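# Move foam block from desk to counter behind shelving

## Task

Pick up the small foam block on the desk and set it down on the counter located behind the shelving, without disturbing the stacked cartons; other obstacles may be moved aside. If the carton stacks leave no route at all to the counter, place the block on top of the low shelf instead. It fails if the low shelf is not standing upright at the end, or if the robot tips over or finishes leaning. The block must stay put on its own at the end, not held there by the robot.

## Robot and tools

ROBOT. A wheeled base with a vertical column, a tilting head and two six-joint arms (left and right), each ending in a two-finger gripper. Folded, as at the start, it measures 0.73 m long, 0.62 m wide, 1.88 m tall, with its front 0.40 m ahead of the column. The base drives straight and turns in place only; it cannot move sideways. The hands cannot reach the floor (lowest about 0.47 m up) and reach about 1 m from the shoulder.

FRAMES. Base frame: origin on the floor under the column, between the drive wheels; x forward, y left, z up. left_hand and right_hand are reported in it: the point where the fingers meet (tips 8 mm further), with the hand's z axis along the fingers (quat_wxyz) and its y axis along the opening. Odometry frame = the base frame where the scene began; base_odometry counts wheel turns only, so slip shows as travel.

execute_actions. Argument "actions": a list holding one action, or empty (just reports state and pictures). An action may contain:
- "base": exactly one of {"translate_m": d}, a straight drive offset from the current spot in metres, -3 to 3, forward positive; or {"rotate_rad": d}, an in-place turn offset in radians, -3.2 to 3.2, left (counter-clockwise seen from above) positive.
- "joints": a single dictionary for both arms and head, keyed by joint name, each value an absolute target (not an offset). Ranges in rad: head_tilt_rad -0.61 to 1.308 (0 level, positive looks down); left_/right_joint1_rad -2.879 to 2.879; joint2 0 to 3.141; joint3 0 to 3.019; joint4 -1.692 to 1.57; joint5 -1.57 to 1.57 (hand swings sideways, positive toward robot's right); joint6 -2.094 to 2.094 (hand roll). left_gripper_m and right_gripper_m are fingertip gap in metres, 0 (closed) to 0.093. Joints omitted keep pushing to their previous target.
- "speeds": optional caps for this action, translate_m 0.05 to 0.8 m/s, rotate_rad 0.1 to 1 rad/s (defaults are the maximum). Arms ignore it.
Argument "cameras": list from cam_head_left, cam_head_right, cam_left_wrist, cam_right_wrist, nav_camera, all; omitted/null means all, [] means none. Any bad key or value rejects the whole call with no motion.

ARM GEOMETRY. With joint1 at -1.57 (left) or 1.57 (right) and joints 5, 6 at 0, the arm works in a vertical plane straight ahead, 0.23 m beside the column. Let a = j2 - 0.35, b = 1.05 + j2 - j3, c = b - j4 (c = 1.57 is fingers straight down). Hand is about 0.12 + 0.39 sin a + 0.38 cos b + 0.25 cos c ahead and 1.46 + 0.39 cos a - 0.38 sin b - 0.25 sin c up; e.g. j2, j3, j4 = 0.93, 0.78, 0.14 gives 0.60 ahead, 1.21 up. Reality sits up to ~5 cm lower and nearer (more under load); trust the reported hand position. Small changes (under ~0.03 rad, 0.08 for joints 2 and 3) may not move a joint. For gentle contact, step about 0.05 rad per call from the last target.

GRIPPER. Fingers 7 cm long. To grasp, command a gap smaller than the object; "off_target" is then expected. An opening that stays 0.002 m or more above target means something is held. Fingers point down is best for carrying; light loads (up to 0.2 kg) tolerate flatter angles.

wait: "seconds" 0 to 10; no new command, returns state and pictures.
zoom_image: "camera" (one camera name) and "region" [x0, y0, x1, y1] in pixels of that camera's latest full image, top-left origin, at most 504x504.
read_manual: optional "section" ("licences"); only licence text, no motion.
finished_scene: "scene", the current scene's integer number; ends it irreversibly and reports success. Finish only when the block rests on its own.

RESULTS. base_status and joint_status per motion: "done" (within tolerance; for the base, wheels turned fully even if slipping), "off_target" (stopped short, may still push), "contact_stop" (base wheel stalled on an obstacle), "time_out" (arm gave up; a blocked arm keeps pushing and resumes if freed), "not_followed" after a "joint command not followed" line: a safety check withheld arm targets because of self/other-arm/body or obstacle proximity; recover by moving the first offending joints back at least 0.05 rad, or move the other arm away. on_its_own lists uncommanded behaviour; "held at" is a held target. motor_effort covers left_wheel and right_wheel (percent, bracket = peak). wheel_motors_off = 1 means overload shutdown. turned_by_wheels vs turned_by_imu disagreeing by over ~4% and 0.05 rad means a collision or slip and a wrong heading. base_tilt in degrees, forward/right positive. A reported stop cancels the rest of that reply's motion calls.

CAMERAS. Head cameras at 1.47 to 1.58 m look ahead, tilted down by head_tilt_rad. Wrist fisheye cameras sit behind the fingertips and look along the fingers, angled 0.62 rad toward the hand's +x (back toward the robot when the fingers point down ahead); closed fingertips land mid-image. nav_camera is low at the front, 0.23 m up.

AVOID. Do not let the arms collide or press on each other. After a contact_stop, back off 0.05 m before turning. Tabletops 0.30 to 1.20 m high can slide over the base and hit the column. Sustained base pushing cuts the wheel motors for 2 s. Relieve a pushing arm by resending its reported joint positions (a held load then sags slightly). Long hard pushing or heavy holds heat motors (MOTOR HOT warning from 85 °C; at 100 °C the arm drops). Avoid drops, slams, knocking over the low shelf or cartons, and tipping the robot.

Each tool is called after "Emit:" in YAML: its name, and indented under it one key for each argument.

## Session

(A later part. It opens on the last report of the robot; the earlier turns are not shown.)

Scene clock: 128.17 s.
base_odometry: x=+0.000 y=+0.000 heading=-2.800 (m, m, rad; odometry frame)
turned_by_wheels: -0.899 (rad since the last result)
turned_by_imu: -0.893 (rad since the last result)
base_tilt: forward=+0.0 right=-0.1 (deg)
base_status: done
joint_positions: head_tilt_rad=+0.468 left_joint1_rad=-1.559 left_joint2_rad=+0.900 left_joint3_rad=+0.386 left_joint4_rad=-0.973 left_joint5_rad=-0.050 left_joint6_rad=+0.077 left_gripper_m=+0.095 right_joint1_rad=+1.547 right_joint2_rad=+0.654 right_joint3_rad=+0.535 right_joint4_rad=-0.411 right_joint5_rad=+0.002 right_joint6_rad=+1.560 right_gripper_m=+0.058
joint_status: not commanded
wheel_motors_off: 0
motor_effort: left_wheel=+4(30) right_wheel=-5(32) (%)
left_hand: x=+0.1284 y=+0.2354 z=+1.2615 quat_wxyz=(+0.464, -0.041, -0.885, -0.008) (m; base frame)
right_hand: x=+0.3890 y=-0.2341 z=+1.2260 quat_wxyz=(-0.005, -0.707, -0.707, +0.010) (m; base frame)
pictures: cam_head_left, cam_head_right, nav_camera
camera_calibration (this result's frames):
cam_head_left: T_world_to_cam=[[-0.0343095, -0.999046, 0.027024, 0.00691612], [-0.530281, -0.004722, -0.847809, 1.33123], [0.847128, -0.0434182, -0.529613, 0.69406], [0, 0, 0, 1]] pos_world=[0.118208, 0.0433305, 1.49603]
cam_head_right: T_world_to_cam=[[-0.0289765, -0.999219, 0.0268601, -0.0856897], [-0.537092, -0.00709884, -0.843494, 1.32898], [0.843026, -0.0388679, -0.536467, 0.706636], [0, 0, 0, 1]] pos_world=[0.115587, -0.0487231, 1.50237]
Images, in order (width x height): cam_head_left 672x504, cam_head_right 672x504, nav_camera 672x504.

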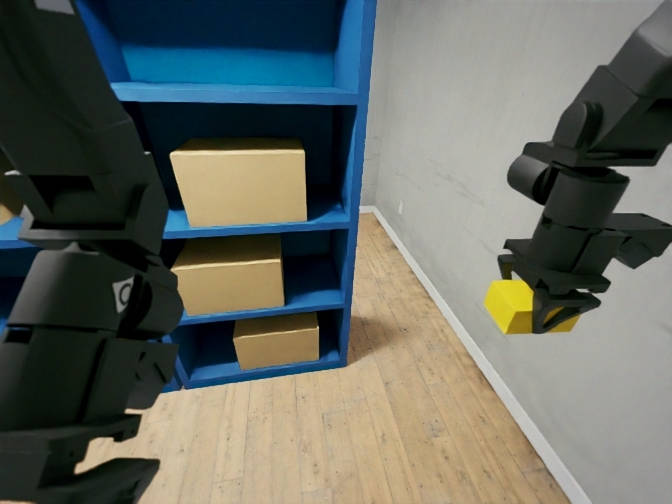

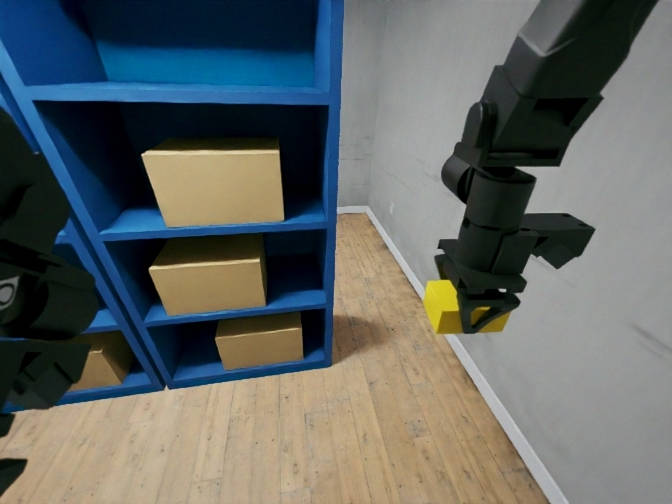

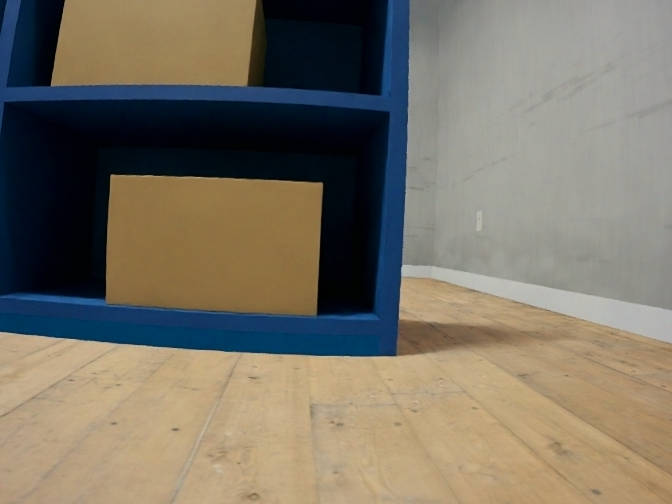

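Emit:
execute_actions:
  actions:
    - {"base":{"rotate_rad":-0.5},"joints":{"right_joint6_rad":0.0,"right_joint1_rad":1.59,"head_tilt_rad":0.8}}
  cameras: []

Emit:
execute_actions:
  actions:
    - {"base":{"translate_m":0.5},"speeds":{"translate_m":0.3}}
  cameras: ["cam_head_left","cam_head_right","nav_camera"]

Scene clock: 210.43 s.
base_odometry: x=+0.000 y=+0.000 heading=+2.984 (m, m, rad; odometry frame)
turned_by_wheels: -0.499 (rad since the last result)
turned_by_imu: -0.496 (rad since the last result)
base_tilt: forward=+0.0 right=-0.1 (deg)
base_status: done
joint_positions: head_tilt_rad=+0.802 left_joint1_rad=-1.559 left_joint2_rad=+0.900 left_joint3_rad=+0.386 left_joint4_rad=-0.973 left_joint5_rad=-0.050 left_joint6_rad=+0.077 left_gripper_m=+0.095 right_joint1_rad=+1.584 right_joint2_rad=+0.654 right_joint3_rad=+0.535 right_joint4_rad=-0.411 right_joint5_rad=+0.002 right_joint6_rad=+0.012 right_gripper_m=+0.058
joint_status: all done
wheel_motors_off: 0
motor_effort: left_wheel=+4(30) right_wheel=-4(30) (%)
left_hand: x=+0.1284 y=+0.2354 z=+1.2615 quat_wxyz=(+0.464, -0.041, -0.885, -0.008) (m; base frame)
right_hand: x=+0.3890 y=-0.2210 z=+1.2259 quat_wxyz=(+0.003, -0.003, -1.000, -0.005) (m; base frame)
pictures: none
No camera images: the call's "cameras" was empty. Leave "cameras" out to get every camera's image.

Scene clock: 213.40 s.
base_odometry: x=-0.494 y=+0.078 heading=+2.984 (m, m, rad; odometry frame)
turned_by_wheels: +0.000 (rad since the last result)
turned_by_imu: -0.001 (rad since the last result)
base_tilt: forward=+0.0 right=-0.1 (deg)
base_status: done
joint_positions: head_tilt_rad=+0.802 left_joint1_rad=-1.559 left_joint2_rad=+0.899 left_joint3_rad=+0.388 left_joint4_rad=-0.973 left_joint5_rad=-0.050 left_joint6_rad=+0.077 left_gripper_m=+0.095 right_joint1_rad=+1.584 right_joint2_rad=+0.654 right_joint3_rad=+0.539 right_joint4_rad=-0.411 right_joint5_rad=+0.002 right_joint6_rad=+0.012 right_gripper_m=+0.058
joint_status: not commanded
wheel_motors_off: 0
motor_effort: left_wheel=+0(51) right_wheel=+0(54) (%)
left_hand: x=+0.1292 y=+0.2354 z=+1.2612 quat_wxyz=(+0.463, -0.041, -0.885, -0.008) (m; base frame)
right_hand: x=+0.3916 y=-0.2210 z=+1.2266 quat_wxyz=(+0.001, -0.003, -1.000, -0.005) (m; base frame)
pictures: cam_head_left, cam_head_right, nav_camera
camera_calibration (this result's frames):
cam_head_left: T_world_to_cam=[[-0.0235408, -0.999046, 0.0367869, -0.00865714], [-0.779142, -0.004722, -0.62683, 1.00337], [0.626405, -0.0434182, -0.778287, 1.08805], [0, 0, 0, 1]] pos_world=[0.0999995, 0.0433305, 1.47608]
cam_head_right: T_world_to_cam=[[-0.0185569, -0.999219, 0.0348819, -0.0985642], [-0.78416, -0.00709884, -0.620518, 0.997949], [0.620281, -0.0388679, -0.783416, 1.09807], [0, 0, 0, 1]] pos_world=[0.0996068, -0.0487231, 1.48293]
Images, in order (width x height): cam_head_left 672x504, cam_head_right 672x504, nav_camera 672x504.

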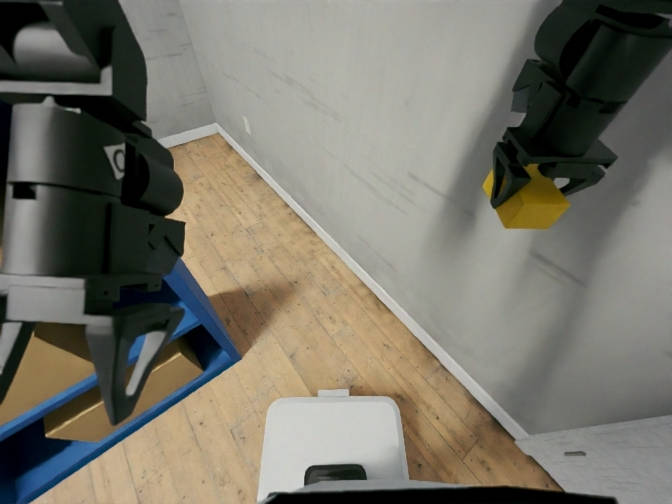

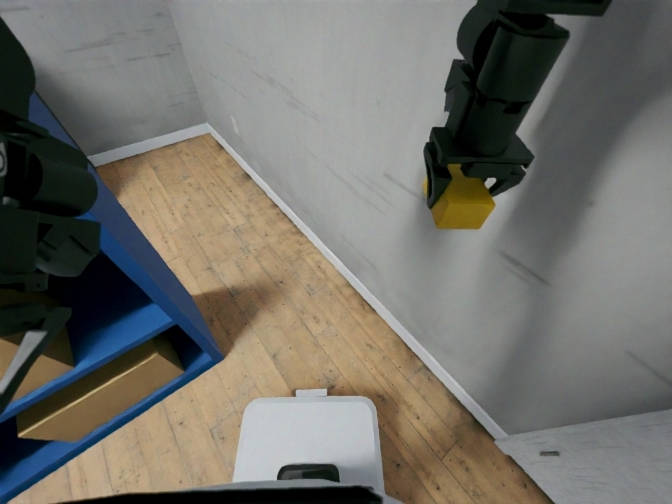

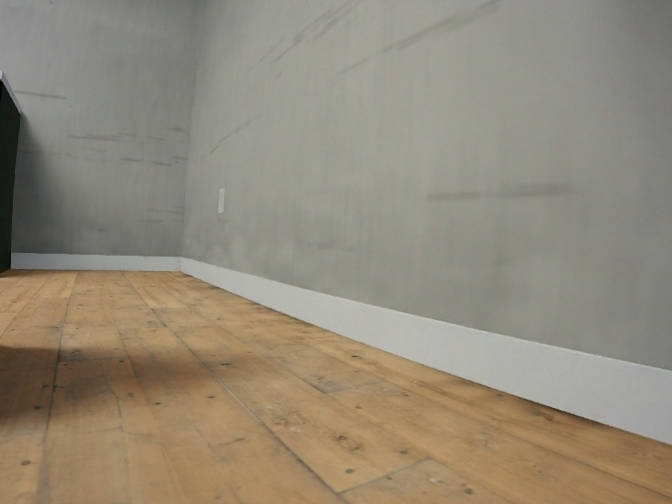

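Emit:
execute_actions:
  actions:
    - {"base":{"translate_m":0.44},"speeds":{"translate_m":0.3}}
  cameras: ["nav_camera"]

Emit:
execute_actions:
  actions:
    - {"base":{"rotate_rad":0.39},"speeds":{"rotate_rad":0.4}}
  cameras: ["cam_head_left"]

Emit:
execute_actions:
  actions:
    - {"base":{"translate_m":0.36},"speeds":{"translate_m":0.3}}
  cameras: ["cam_head_left","cam_head_right","nav_camera"]

Scene clock: 245.57 s.
base_odometry: x=-0.928 y=+0.147 heading=+2.985 (m, m, rad; odometry frame)
turned_by_wheels: +0.000 (rad since the last result)
turned_by_imu: -0.001 (rad since the last result)
base_tilt: forward=+0.0 right=-0.1 (deg)
base_status: done
joint_positions: head_tilt_rad=+0.803 left_joint1_rad=-1.559 left_joint2_rad=+0.899 left_joint3_rad=+0.388 left_joint4_rad=-0.973 left_joint5_rad=-0.050 left_joint6_rad=+0.077 left_gripper_m=+0.095 right_joint1_rad=+1.584 right_joint2_rad=+0.653 right_joint3_rad=+0.540 right_joint4_rad=-0.411 right_joint5_rad=+0.002 right_joint6_rad=+0.012 right_gripper_m=+0.058
joint_status: not commanded
wheel_motors_off: 0
motor_effort: left_wheel=+0(33) right_wheel=+0(37) (%)
left_hand: x=+0.1292 y=+0.2354 z=+1.2612 quat_wxyz=(+0.463, -0.041, -0.885, -0.008) (m; base frame)
right_hand: x=+0.3927 y=-0.2210 z=+1.2271 quat_wxyz=(+0.000, -0.003, -1.000, -0.005) (m; base frame)
pictures: nav_camera
Images, in order (width x height): nav_camera 672x504.

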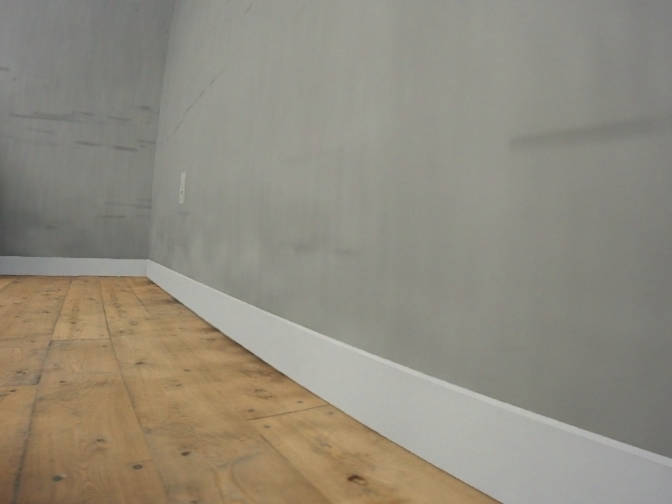

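Scene clock: 247.27 s.
base_odometry: x=-0.928 y=+0.147 heading=-2.909 (m, m, rad; odometry frame)
turned_by_wheels: +0.389 (rad since the last result)
turned_by_imu: +0.384 (rad since the last result)
base_tilt: forward=+0.0 right=-0.1 (deg)
base_status: done
joint_positions: head_tilt_rad=+0.803 left_joint1_rad=-1.559 left_joint2_rad=+0.899 left_joint3_rad=+0.388 left_joint4_rad=-0.973 left_joint5_rad=-0.050 left_joint6_rad=+0.077 left_gripper_m=+0.095 right_joint1_rad=+1.584 right_joint2_rad=+0.653 right_joint3_rad=+0.540 right_joint4_rad=-0.411 right_joint5_rad=+0.002 right_joint6_rad=+0.012 right_gripper_m=+0.058
joint_status: not commanded
wheel_motors_off: 0
motor_effort: left_wheel=-4(45) right_wheel=+2(37) (%)
left_hand: x=+0.1292 y=+0.2354 z=+1.2612 quat_wxyz=(+0.463, -0.041, -0.885, -0.008) (m; base frame)
right_hand: x=+0.3927 y=-0.2210 z=+1.2271 quat_wxyz=(+0.000, -0.003, -1.000, -0.005) (m; base frame)
pictures: cam_head_left
camera_calibration (this result's frames):
cam_head_left: T_world_to_cam=[[-0.0235353, -0.999046, 0.0367903, -0.00866276], [-0.779234, -0.004722, -0.626715, 1.0032], [0.626291, -0.0434182, -0.77838, 1.0882], [0, 0, 0, 1]] pos_world=[0.0999901, 0.0433305, 1.47607]
Images, in order (width x height): cam_head_left 672x504.

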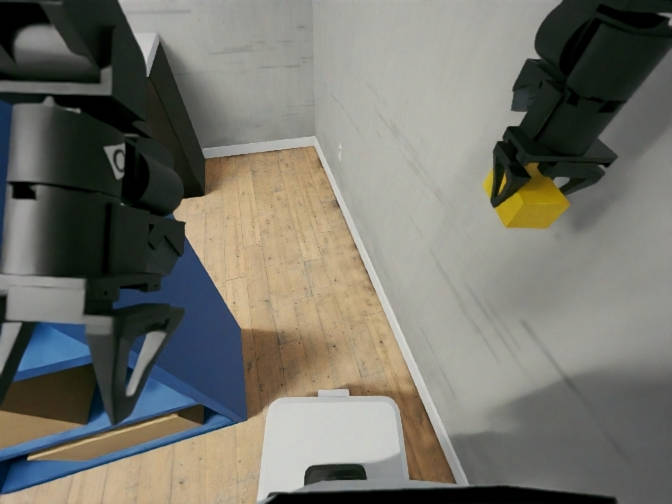

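Scene clock: 249.77 s.
base_odometry: x=-1.279 y=+0.064 heading=-2.909 (m, m, rad; odometry frame)
turned_by_wheels: +0.000 (rad since the last result)
turned_by_imu: -0.001 (rad since the last result)
base_tilt: forward=+0.0 right=-0.1 (deg)
base_status: done
joint_positions: head_tilt_rad=+0.803 left_joint1_rad=-1.559 left_joint2_rad=+0.899 left_joint3_rad=+0.388 left_joint4_rad=-0.973 left_joint5_rad=-0.050 left_joint6_rad=+0.077 left_gripper_m=+0.095 right_joint1_rad=+1.584 right_joint2_rad=+0.652 right_joint3_rad=+0.542 right_joint4_rad=-0.411 right_joint5_rad=+0.002 right_joint6_rad=+0.012 right_gripper_m=+0.058
joint_status: not commanded
wheel_motors_off: 0
motor_effort: left_wheel=+0(45) right_wheel=+0(63) (%)
left_hand: x=+0.1294 y=+0.2354 z=+1.2612 quat_wxyz=(+0.463, -0.041, -0.886, -0.008) (m; base frame)
right_hand: x=+0.3935 y=-0.2210 z=+1.2273 quat_wxyz=(-0.001, -0.003, -1.000, -0.005) (m; base frame)
pictures: cam_head_left, cam_head_right, nav_camera
camera_calibration (this result's frames):
cam_head_left: T_world_to_cam=[[-0.0235315, -0.999046, 0.0367928, -0.00866676], [-0.7793, -0.004722, -0.626633, 1.00307], [0.626209, -0.0434182, -0.778446, 1.08831], [0, 0, 0, 1]] pos_world=[0.0999834, 0.0433305, 1.47607]
cam_head_right: T_world_to_cam=[[-0.0185481, -0.999219, 0.0348866, -0.0985719], [-0.784316, -0.00709884, -0.62032, 0.997652], [0.620084, -0.0388679, -0.783572, 1.09833], [0, 0, 0, 1]] pos_world=[0.0995924, -0.0487231, 1.48292]
Images, in order (width x height): cam_head_left 672x504, cam_head_right 672x504, nav_camera 672x504.

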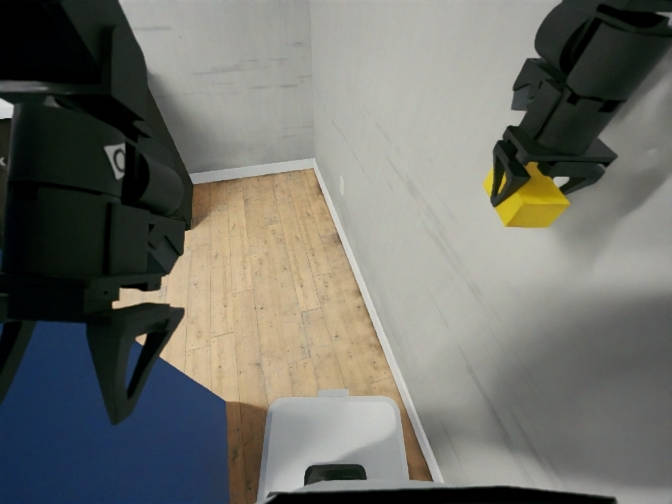

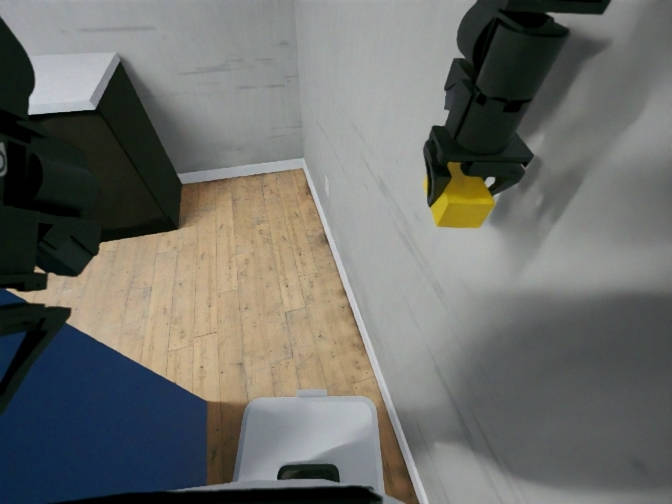

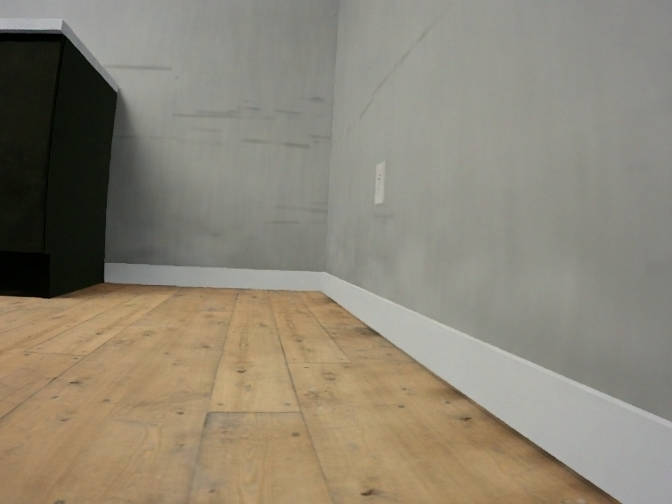

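Emit:
execute_actions:
  actions:
    - {"base":{"rotate_rad":0.23},"speeds":{"rotate_rad":0.4},"joints":{"head_tilt_rad":0.6}}
  cameras: ["nav_camera"]

Emit:
execute_actions:
  actions:
    - {"base":{"translate_m":0.95},"speeds":{"translate_m":0.5}}
  cameras: ["cam_head_left","cam_head_right","nav_camera"]

Scene clock: 264.30 s.
base_odometry: x=-1.279 y=+0.064 heading=-2.680 (m, m, rad; odometry frame)
turned_by_wheels: +0.229 (rad since the last result)
turned_by_imu: +0.224 (rad since the last result)
base_tilt: forward=+0.0 right=+0.0 (deg)
base_status: done
joint_positions: head_tilt_rad=+0.617 left_joint1_rad=-1.559 left_joint2_rad=+0.899 left_joint3_rad=+0.388 left_joint4_rad=-0.973 left_joint5_rad=-0.050 left_joint6_rad=+0.077 left_gripper_m=+0.095 right_joint1_rad=+1.584 right_joint2_rad=+0.652 right_joint3_rad=+0.542 right_joint4_rad=-0.411 right_joint5_rad=+0.002 right_joint6_rad=+0.012 right_gripper_m=+0.058
joint_status: all done
wheel_motors_off: 0
motor_effort: left_wheel=-4(43) right_wheel=+1(46) (%)
left_hand: x=+0.1294 y=+0.2354 z=+1.2612 quat_wxyz=(+0.463, -0.041, -0.886, -0.008) (m; base frame)
right_hand: x=+0.3935 y=-0.2210 z=+1.2273 quat_wxyz=(-0.001, -0.003, -1.000, -0.005) (m; base frame)
pictures: nav_camera
Images, in order (width x height): nav_camera 672x504.

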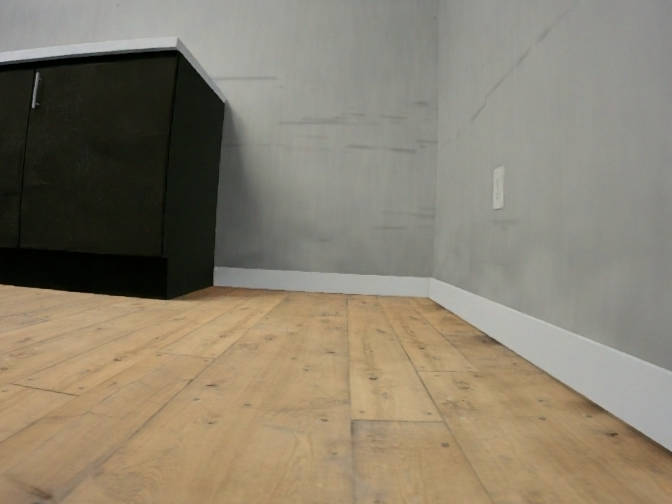

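Scene clock: 267.83 s.
base_odometry: x=-2.130 y=-0.359 heading=-2.680 (m, m, rad; odometry frame)
turned_by_wheels: +0.000 (rad since the last result)
turned_by_imu: -0.001 (rad since the last result)
base_tilt: forward=+0.1 right=-0.1 (deg)
base_status: done
joint_positions: head_tilt_rad=+0.617 left_joint1_rad=-1.559 left_joint2_rad=+0.899 left_joint3_rad=+0.388 left_joint4_rad=-0.973 left_joint5_rad=-0.050 left_joint6_rad=+0.077 left_gripper_m=+0.095 right_joint1_rad=+1.584 right_joint2_rad=+0.652 right_joint3_rad=+0.543 right_joint4_rad=-0.411 right_joint5_rad=+0.002 right_joint6_rad=+0.012 right_gripper_m=+0.058
joint_status: not commanded
wheel_motors_off: 0
motor_effort: left_wheel=+0(49) right_wheel=+0(56) (%)
left_hand: x=+0.1292 y=+0.2354 z=+1.2612 quat_wxyz=(+0.463, -0.041, -0.885, -0.008) (m; base frame)
right_hand: x=+0.3942 y=-0.2210 z=+1.2275 quat_wxyz=(-0.001, -0.003, -1.000, -0.005) (m; base frame)
pictures: cam_head_left, cam_head_right, nav_camera
camera_calibration (this result's frames):
cam_head_left: T_world_to_cam=[[-0.0299294, -0.999046, 0.0318068, -0.00066845], [-0.649983, -0.004722, -0.759934, 1.20189], [0.759359, -0.0434182, -0.649222, 0.882646], [0, 0, 0, 1]] pos_world=[0.110944, 0.0433305, 1.48641]
cam_head_right: T_world_to_cam=[[-0.0246794, -0.999219, 0.030855, -0.0920567], [-0.65608, -0.00709884, -0.754658, 1.19812], [0.754288, -0.0388679, -0.655393, 0.894219], [0, 0, 0, 1]] pos_world=[0.109292, -0.0487231, 1.49308]
Images, in order (width x height): cam_head_left 672x504, cam_head_right 672x504, nav_camera 672x504.

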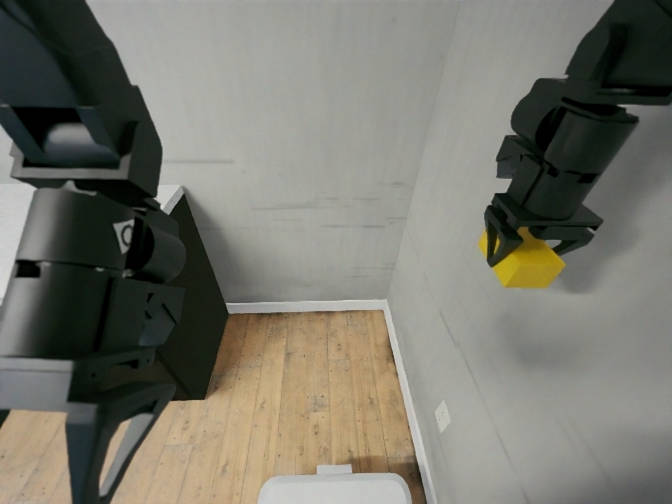

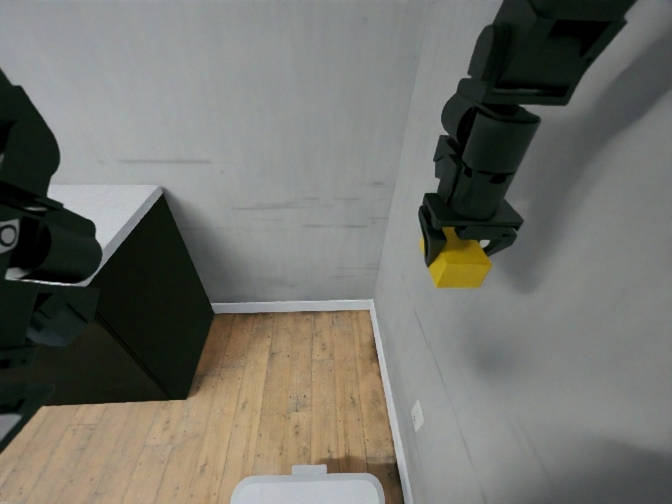

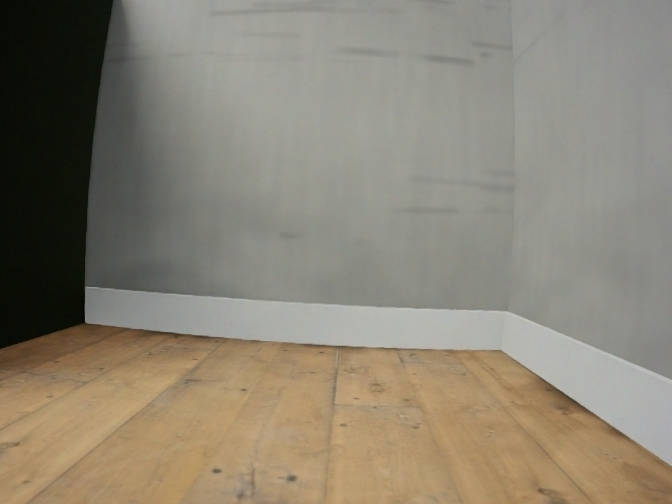

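Emit:
execute_actions:
  actions:
    - {"base":{"rotate_rad":0.22},"speeds":{"rotate_rad":0.4}}
  cameras: []

Emit:
execute_actions:
  actions:
    - {"base":{"translate_m":0.47},"speeds":{"translate_m":0.4}}
  cameras: []

Emit:
execute_actions:
  actions:
    - {"base":{"rotate_rad":1.08},"speeds":{"rotate_rad":0.4},"joints":{"head_tilt_rad":0.8}}
  cameras: ["cam_head_left","cam_head_right","nav_camera"]

Scene clock: 317.77 s.
base_odometry: x=-2.130 y=-0.359 heading=-2.461 (m, m, rad; odometry frame)
turned_by_wheels: +0.219 (rad since the last result)
turned_by_imu: +0.214 (rad since the last result)
base_tilt: forward=+0.0 right=-0.1 (deg)
base_status: done
joint_positions: head_tilt_rad=+0.617 left_joint1_rad=-1.559 left_joint2_rad=+0.899 left_joint3_rad=+0.388 left_joint4_rad=-0.973 left_joint5_rad=-0.050 left_joint6_rad=+0.077 left_gripper_m=+0.095 right_joint1_rad=+1.584 right_joint2_rad=+0.652 right_joint3_rad=+0.543 right_joint4_rad=-0.411 right_joint5_rad=+0.002 right_joint6_rad=+0.012 right_gripper_m=+0.058
joint_status: not commanded
wheel_motors_off: 0
motor_effort: left_wheel=-1(41) right_wheel=+0(49) (%)
left_hand: x=+0.1292 y=+0.2354 z=+1.2612 quat_wxyz=(+0.463, -0.041, -0.885, -0.008) (m; base frame)
right_hand: x=+0.3942 y=-0.2210 z=+1.2275 quat_wxyz=(-0.001, -0.003, -1.000, -0.005) (m; base frame)
pictures: none
No camera images: the call's "cameras" was empty. Leave "cameras" out to get every camera's image.

Scene clock: 320.33 s.
base_odometry: x=-2.495 y=-0.655 heading=-2.461 (m, m, rad; odometry frame)
turned_by_wheels: +0.000 (rad since the last result)
turned_by_imu: -0.001 (rad since the last result)
base_tilt: forward=+0.0 right=-0.1 (deg)
base_status: done
joint_positions: head_tilt_rad=+0.617 left_joint1_rad=-1.559 left_joint2_rad=+0.899 left_joint3_rad=+0.387 left_joint4_rad=-0.973 left_joint5_rad=-0.050 left_joint6_rad=+0.077 left_gripper_m=+0.095 right_joint1_rad=+1.584 right_joint2_rad=+0.652 right_joint3_rad=+0.542 right_joint4_rad=-0.411 right_joint5_rad=+0.002 right_joint6_rad=+0.012 right_gripper_m=+0.058
joint_status: not commanded
wheel_motors_off: 0
motor_effort: left_wheel=+0(50) right_wheel=-1(55) (%)
left_hand: x=+0.1290 y=+0.2354 z=+1.2613 quat_wxyz=(+0.463, -0.041, -0.885, -0.008) (m; base frame)
right_hand: x=+0.3937 y=-0.2210 z=+1.2274 quat_wxyz=(-0.001, -0.003, -1.000, -0.005) (m; base frame)
pictures: none
No camera images: the call's "cameras" was empty. Leave "cameras" out to get every camera's image.

Scene clock: 323.90 s.
base_odometry: x=-2.495 y=-0.655 heading=-1.381 (m, m, rad; odometry frame)
turned_by_wheels: +1.079 (rad since the last result)
turned_by_imu: +1.067 (rad since the last result)
base_tilt: forward=+0.0 right=-0.1 (deg)
base_status: done
joint_positions: head_tilt_rad=+0.802 left_joint1_rad=-1.559 left_joint2_rad=+0.899 left_joint3_rad=+0.387 left_joint4_rad=-0.973 left_joint5_rad=-0.050 left_joint6_rad=+0.077 left_gripper_m=+0.095 right_joint1_rad=+1.584 right_joint2_rad=+0.652 right_joint3_rad=+0.542 right_joint4_rad=-0.411 right_joint5_rad=+0.002 right_joint6_rad=+0.012 right_gripper_m=+0.058
joint_status: all done
wheel_motors_off: 0
motor_effort: left_wheel=-4(45) right_wheel=+4(47) (%)
left_hand: x=+0.1290 y=+0.2354 z=+1.2613 quat_wxyz=(+0.463, -0.041, -0.885, -0.008) (m; base frame)
right_hand: x=+0.3937 y=-0.2210 z=+1.2274 quat_wxyz=(-0.001, -0.003, -1.000, -0.005) (m; base frame)
pictures: cam_head_left, cam_head_right, nav_camera
camera_calibration (this result's frames):
cam_head_left: T_world_to_cam=[[-0.0235735, -0.999046, 0.0367659, -0.00862317], [-0.778583, -0.004722, -0.627524, 1.00441], [0.627099, -0.0434182, -0.777729, 1.08716], [0, 0, 0, 1]] pos_world=[0.100056, 0.0433305, 1.47612]
cam_head_right: T_world_to_cam=[[-0.018588, -0.999219, 0.0348654, -0.0985372], [-0.783606, -0.00709884, -0.621217, 0.998997], [0.620979, -0.0388679, -0.782863, 1.09719], [0, 0, 0, 1]] pos_world=[0.0996576, -0.0487231, 1.48298]
Images, in order (width x height): cam_head_left 672x504, cam_head_right 672x504, nav_camera 672x504.

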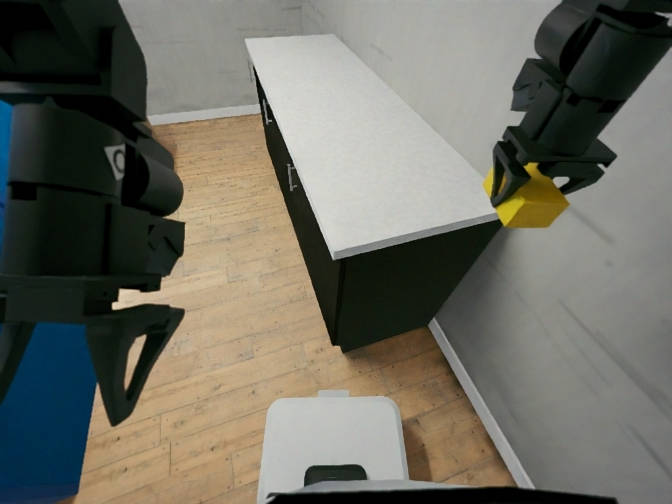

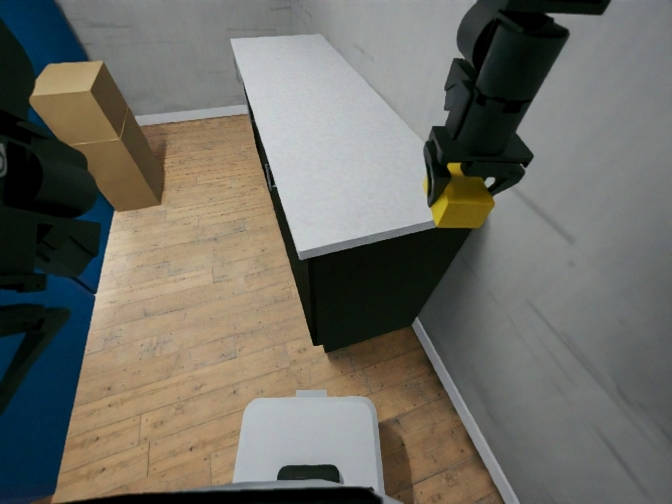

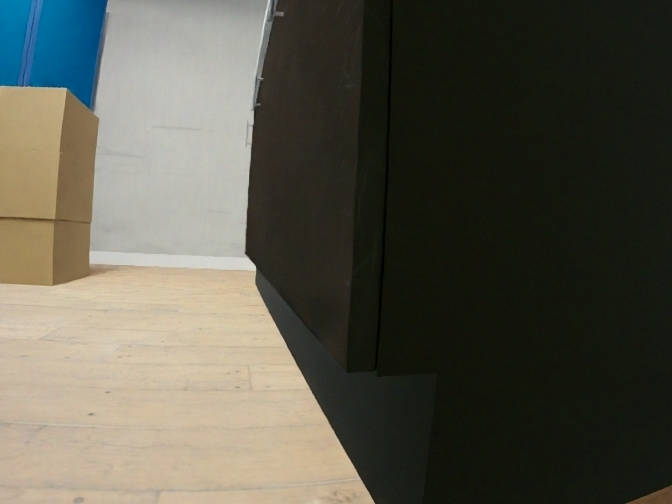

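Emit:
execute_actions:
  actions:
    - {"base":{"translate_m":0.12},"speeds":{"translate_m":0.2},"joints":{"right_joint2_rad":1.585,"right_joint3_rad":1.535,"right_joint4_rad":-0.47,"head_tilt_rad":0.9}}
  cameras: ["cam_head_left","cam_head_right","cam_right_wrist"]

Scene clock: 345.77 s.
base_odometry: x=-2.473 y=-0.773 heading=-1.381 (m, m, rad; odometry frame)
turned_by_wheels: +0.001 (rad since the last result)
turned_by_imu: +0.000 (rad since the last result)
base_tilt: forward=+0.0 right=-0.1 (deg)
base_status: done
joint_positions: head_tilt_rad=+0.901 left_joint1_rad=-1.559 left_joint2_rad=+0.899 left_joint3_rad=+0.388 left_joint4_rad=-0.973 left_joint5_rad=-0.050 left_joint6_rad=+0.077 left_gripper_m=+0.095 right_joint1_rad=+1.584 right_joint2_rad=+1.594 right_joint3_rad=+1.510 right_joint4_rad=-0.464 right_joint5_rad=+0.002 right_joint6_rad=+0.012 right_gripper_m=+0.058
joint_status: all done
wheel_motors_off: 0
motor_effort: left_wheel=+2(40) right_wheel=+0(65) (%)
left_hand: x=+0.1296 y=+0.2354 z=+1.2611 quat_wxyz=(+0.463, -0.041, -0.886, -0.008) (m; base frame)
right_hand: x=+0.6457 y=-0.2165 z=+0.9871 quat_wxyz=(+0.012, -0.003, -1.000, -0.005) (m; base frame)
pictures: cam_head_left, cam_head_right, cam_right_wrist
camera_calibration (this result's frames):
cam_head_left: T_world_to_cam=[[-0.0198002, -0.999046, 0.038928, -0.0121416], [-0.837132, -0.004722, -0.546981, 0.8833], [0.546642, -0.0434182, -0.83624, 1.18129], [0, 0, 0, 1]] pos_world=[0.0934556, 0.0433305, 1.47146]
cam_head_right: T_world_to_cam=[[-0.0150284, -0.999219, 0.0365411, -0.101296], [-0.841503, -0.00709884, -0.540205, 0.877134], [0.540043, -0.0388679, -0.84074, 1.19037], [0, 0, 0, 1]] pos_world=[0.0937403, -0.0487231, 1.47832]
cam_right_wrist: T_world_to_cam=[[-0.0128055, -0.999715, -0.0201643, -0.184167], [-0.788186, -0.00231734, 0.615433, -0.0926333], [-0.615304, 0.0237742, -0.787931, 1.29887], [0, 0, 0, 1]] pos_world=[0.72383, -0.215209, 1.07672]
Images, in order (width x height): cam_head_left 672x504, cam_head_right 672x504, cam_right_wrist 616x616.

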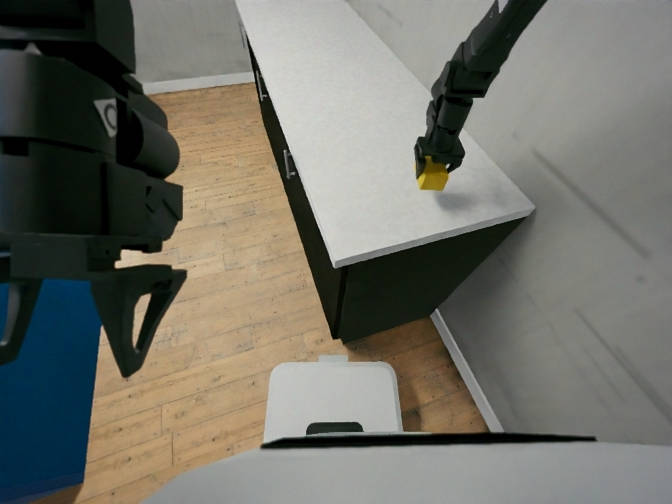

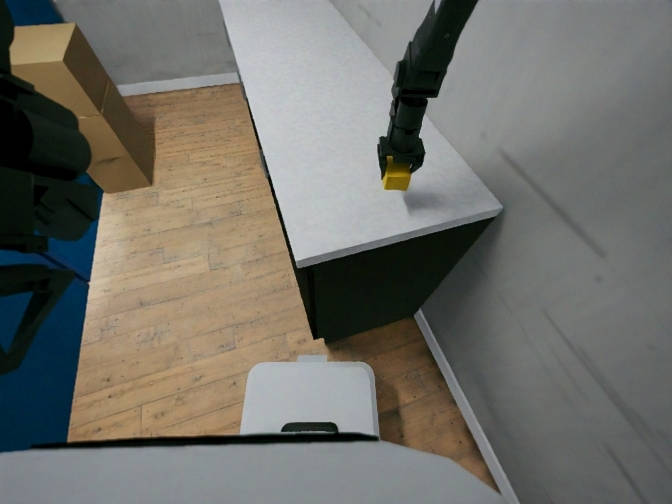

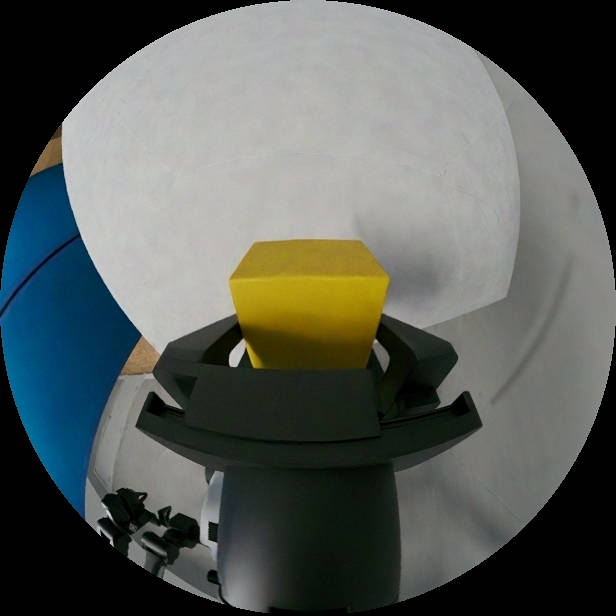

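Emit:
execute_actions:
  actions:
    - {"joints":{"right_joint2_rad":1.72,"right_joint3_rad":1.64,"right_joint4_rad":-0.43}}
  cameras: ["cam_head_right","cam_right_wrist"]

Scene clock: 352.33 s.
base_odometry: x=-2.473 y=-0.773 heading=-1.381 (m, m, rad; odometry frame)
turned_by_wheels: +0.000 (rad since the last result)
turned_by_imu: -0.001 (rad since the last result)
base_tilt: forward=+0.0 right=+0.0 (deg)
base_status: not commanded
joint_positions: head_tilt_rad=+0.901 left_joint1_rad=-1.559 left_joint2_rad=+0.899 left_joint3_rad=+0.388 left_joint4_rad=-0.973 left_joint5_rad=-0.050 left_joint6_rad=+0.077 left_gripper_m=+0.095 right_joint1_rad=+1.584 right_joint2_rad=+1.719 right_joint3_rad=+1.637 right_joint4_rad=-0.438 right_joint5_rad=+0.002 right_joint6_rad=+0.012 right_gripper_m=+0.058
joint_status: all done
wheel_motors_off: 0
motor_effort: left_wheel=+0(1) right_wheel=+0(1) (%)
left_hand: x=+0.1296 y=+0.2354 z=+1.2611 quat_wxyz=(+0.463, -0.041, -0.886, -0.008) (m; base frame)
right_hand: x=+0.6648 y=-0.2158 z=+0.9404 quat_wxyz=(-0.001, -0.003, -1.000, -0.005) (m; base frame)
pictures: cam_head_right, cam_right_wrist
camera_calibration (this result's frames):
cam_head_right: T_world_to_cam=[[-0.0150284, -0.999219, 0.0365411, -0.101296], [-0.841503, -0.00709884, -0.540205, 0.877134], [0.540043, -0.0388679, -0.84074, 1.19037], [0, 0, 0, 1]] pos_world=[0.0937403, -0.0487231, 1.47832]
cam_right_wrist: T_world_to_cam=[[-0.0125779, -0.999707, -0.0206679, -0.183869], [-0.803883, -0.00218243, 0.594784, -0.0189498], [-0.594655, 0.0240956, -0.80362, 1.27489], [0, 0, 0, 1]] pos_world=[0.740573, -0.214575, 1.032]
Images, in order (width x height): cam_head_right 672x504, cam_right_wrist 616x616.

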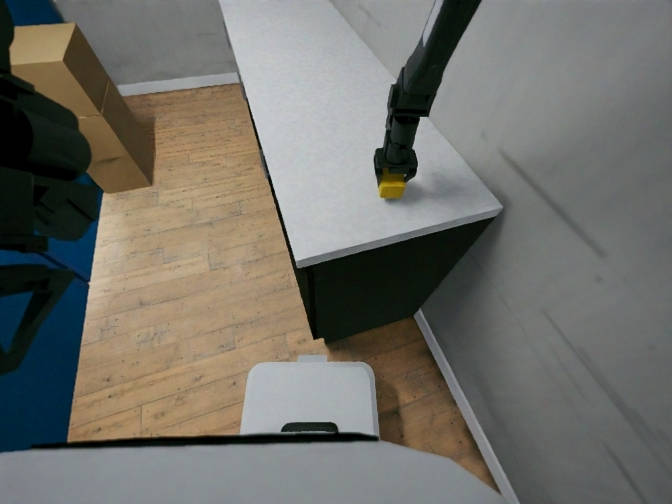

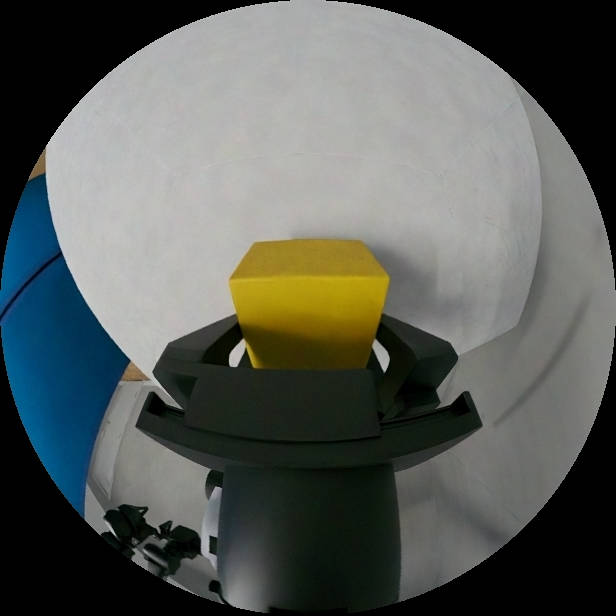

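Emit:
execute_actions:
  actions:
    - {"joints":{"right_joint2_rad":1.79,"right_joint4_rad":-0.38}}
  cameras: ["cam_head_right","cam_right_wrist"]

Scene clock: 362.07 s.
base_odometry: x=-2.473 y=-0.773 heading=-1.381 (m, m, rad; odometry frame)
turned_by_wheels: +0.000 (rad since the last result)
turned_by_imu: -0.001 (rad since the last result)
base_tilt: forward=+0.0 right=-0.1 (deg)
base_status: not commanded
joint_positions: head_tilt_rad=+0.901 left_joint1_rad=-1.559 left_joint2_rad=+0.899 left_joint3_rad=+0.388 left_joint4_rad=-0.973 left_joint5_rad=-0.050 left_joint6_rad=+0.077 left_gripper_m=+0.095 right_joint1_rad=+1.584 right_joint2_rad=+1.753 right_joint3_rad=+1.637 right_joint4_rad=-0.390 right_joint5_rad=+0.002 right_joint6_rad=+0.011 right_gripper_m=+0.058
joint_status: all done
wheel_motors_off: 0
motor_effort: left_wheel=+2(2) right_wheel=-1(2) (%)
left_hand: x=+0.1296 y=+0.2354 z=+1.2611 quat_wxyz=(+0.463, -0.041, -0.886, -0.008) (m; base frame)
right_hand: x=+0.6591 y=-0.2156 z=+0.9223 quat_wxyz=(-0.009, -0.002, -1.000, -0.005) (m; base frame)
pictures: cam_head_right, cam_right_wrist
camera_calibration (this result's frames):
cam_head_right: T_world_to_cam=[[-0.0150284, -0.999219, 0.0365411, -0.101296], [-0.841503, -0.00709884, -0.540205, 0.877134], [0.540043, -0.0388679, -0.84074, 1.19037], [0, 0, 0, 1]] pos_world=[0.0937403, -0.0487231, 1.47832]
cam_right_wrist: T_world_to_cam=[[-0.0109159, -0.999721, -0.0209275, -0.185001], [-0.812647, -0.00332553, 0.582747, 0.00387226], [-0.582654, 0.0233679, -0.812384, 1.25698], [0, 0, 0, 1]] pos_world=[0.733512, -0.214309, 1.01502]
Images, in order (width x height): cam_head_right 672x504, cam_right_wrist 616x616.

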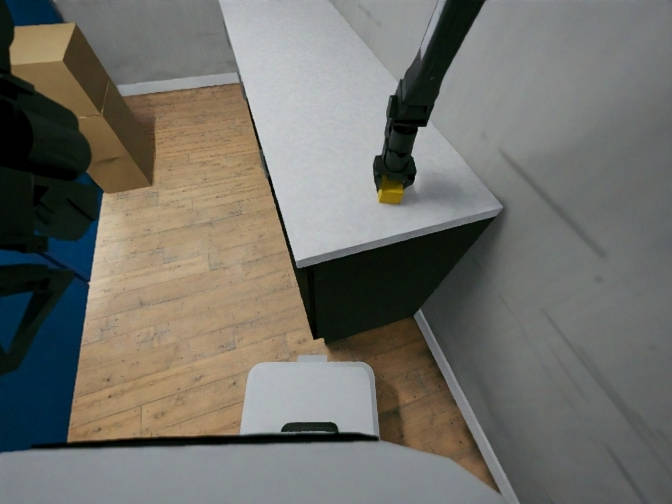

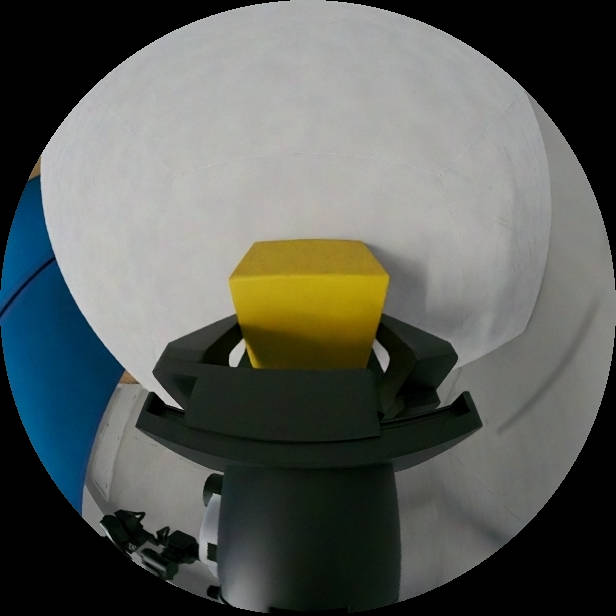

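Emit:
execute_actions:
  actions:
    - {"joints":{"right_gripper_m":0.09}}
  cameras: ["cam_right_wrist"]

Emit:
execute_actions:
  actions:
    - {"joints":{"right_joint2_rad":1.45,"right_joint3_rad":1.40,"right_joint4_rad":-0.47}}
  cameras: ["cam_head_right","cam_right_wrist"]

Scene clock: 371.43 s.
base_odometry: x=-2.473 y=-0.773 heading=-1.381 (m, m, rad; odometry frame)
turned_by_wheels: +0.000 (rad since the last result)
turned_by_imu: -0.001 (rad since the last result)
base_tilt: forward=+0.0 right=-0.1 (deg)
base_status: not commanded
joint_positions: head_tilt_rad=+0.901 left_joint1_rad=-1.559 left_joint2_rad=+0.899 left_joint3_rad=+0.388 left_joint4_rad=-0.973 left_joint5_rad=-0.050 left_joint6_rad=+0.077 left_gripper_m=+0.095 right_joint1_rad=+1.584 right_joint2_rad=+1.754 right_joint3_rad=+1.637 right_joint4_rad=-0.390 right_joint5_rad=+0.002 right_joint6_rad=+0.011 right_gripper_m=+0.090
joint_status: all done
wheel_motors_off: 0
motor_effort: left_wheel=+0(0) right_wheel=-1(1) (%)
left_hand: x=+0.1296 y=+0.2354 z=+1.2611 quat_wxyz=(+0.463, -0.041, -0.886, -0.008) (m; base frame)
right_hand: x=+0.6587 y=-0.2156 z=+0.9219 quat_wxyz=(-0.008, -0.002, -1.000, -0.005) (m; base frame)
pictures: cam_right_wrist
camera_calibration (this result's frames):
cam_right_wrist: T_world_to_cam=[[-0.010923, -0.999722, -0.020914, -0.185019], [-0.812202, -0.00332976, 0.583367, 0.00291353], [-0.583274, 0.0233585, -0.811939, 1.25641], [0, 0, 0, 1]] pos_world=[0.733175, -0.214306, 1.01456]
Images, in order (width x height): cam_right_wrist 616x616.

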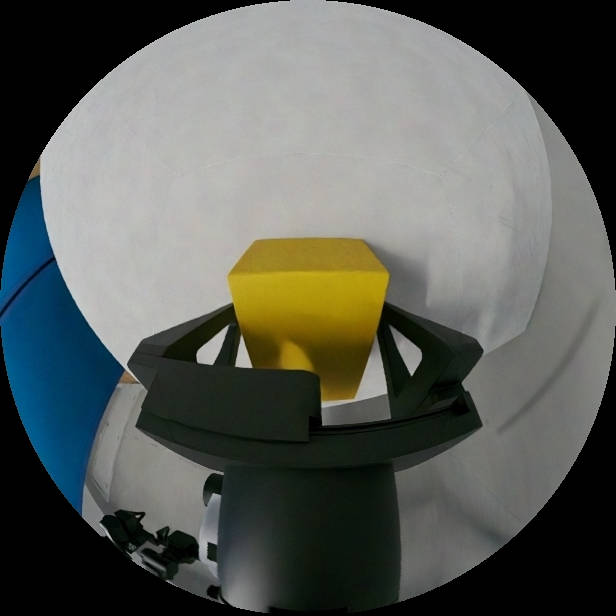

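Scene clock: 372.77 s.
base_odometry: x=-2.473 y=-0.773 heading=-1.381 (m, m, rad; odometry frame)
turned_by_wheels: +0.000 (rad since the last result)
turned_by_imu: +0.000 (rad since the last result)
base_tilt: forward=+0.1 right=-0.1 (deg)
base_status: not commanded
joint_positions: head_tilt_rad=+0.901 left_joint1_rad=-1.559 left_joint2_rad=+0.899 left_joint3_rad=+0.388 left_joint4_rad=-0.973 left_joint5_rad=-0.050 left_joint6_rad=+0.077 left_gripper_m=+0.095 right_joint1_rad=+1.584 right_joint2_rad=+1.433 right_joint3_rad=+1.401 right_joint4_rad=-0.464 right_joint5_rad=+0.002 right_joint6_rad=+0.011 right_gripper_m=+0.090
joint_status: all done
wheel_motors_off: 0
motor_effort: left_wheel=+2(1) right_wheel=+0(1) (%)
left_hand: x=+0.1296 y=+0.2354 z=+1.2611 quat_wxyz=(+0.463, -0.041, -0.886, -0.008) (m; base frame)
right_hand: x=+0.6516 y=-0.2172 z=+1.0528 quat_wxyz=(-0.014, -0.002, -1.000, -0.005) (m; base frame)
pictures: cam_head_right, cam_right_wrist
camera_calibration (this result's frames):
cam_head_right: T_world_to_cam=[[-0.0150284, -0.999219, 0.0365411, -0.101296], [-0.841503, -0.00709884, -0.540205, 0.877134], [0.540043, -0.0388679, -0.84074, 1.19037], [0, 0, 0, 1]] pos_world=[0.0937403, -0.0487231, 1.47832]
cam_right_wrist: T_world_to_cam=[[-0.0108194, -0.999719, -0.0211086, -0.183793], [-0.818606, -0.00326778, 0.574347, -0.0654931], [-0.574254, 0.0234937, -0.81834, 1.35943], [0, 0, 0, 1]] pos_world=[0.725059, -0.215894, 1.14621]
Images, in order (width x height): cam_head_right 672x504, cam_right_wrist 616x616.

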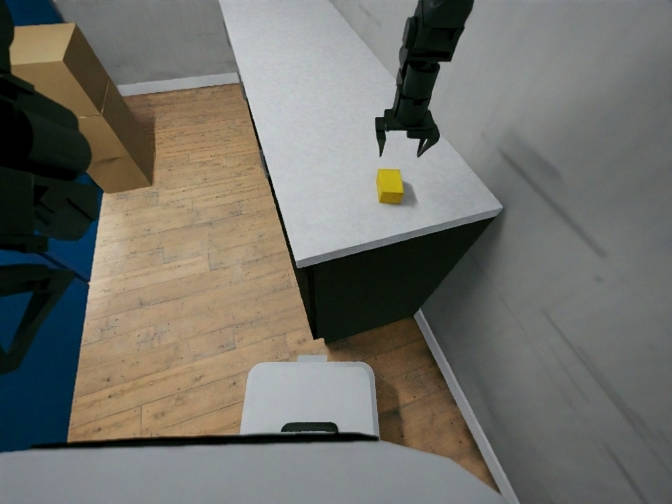

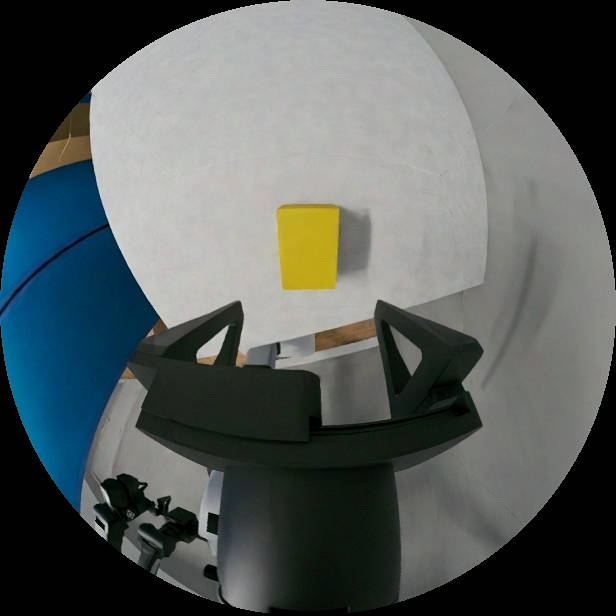

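The block is resting on the counter.

Emit:
finished_scene:
  scene: 2

The scene is finished: the task was done.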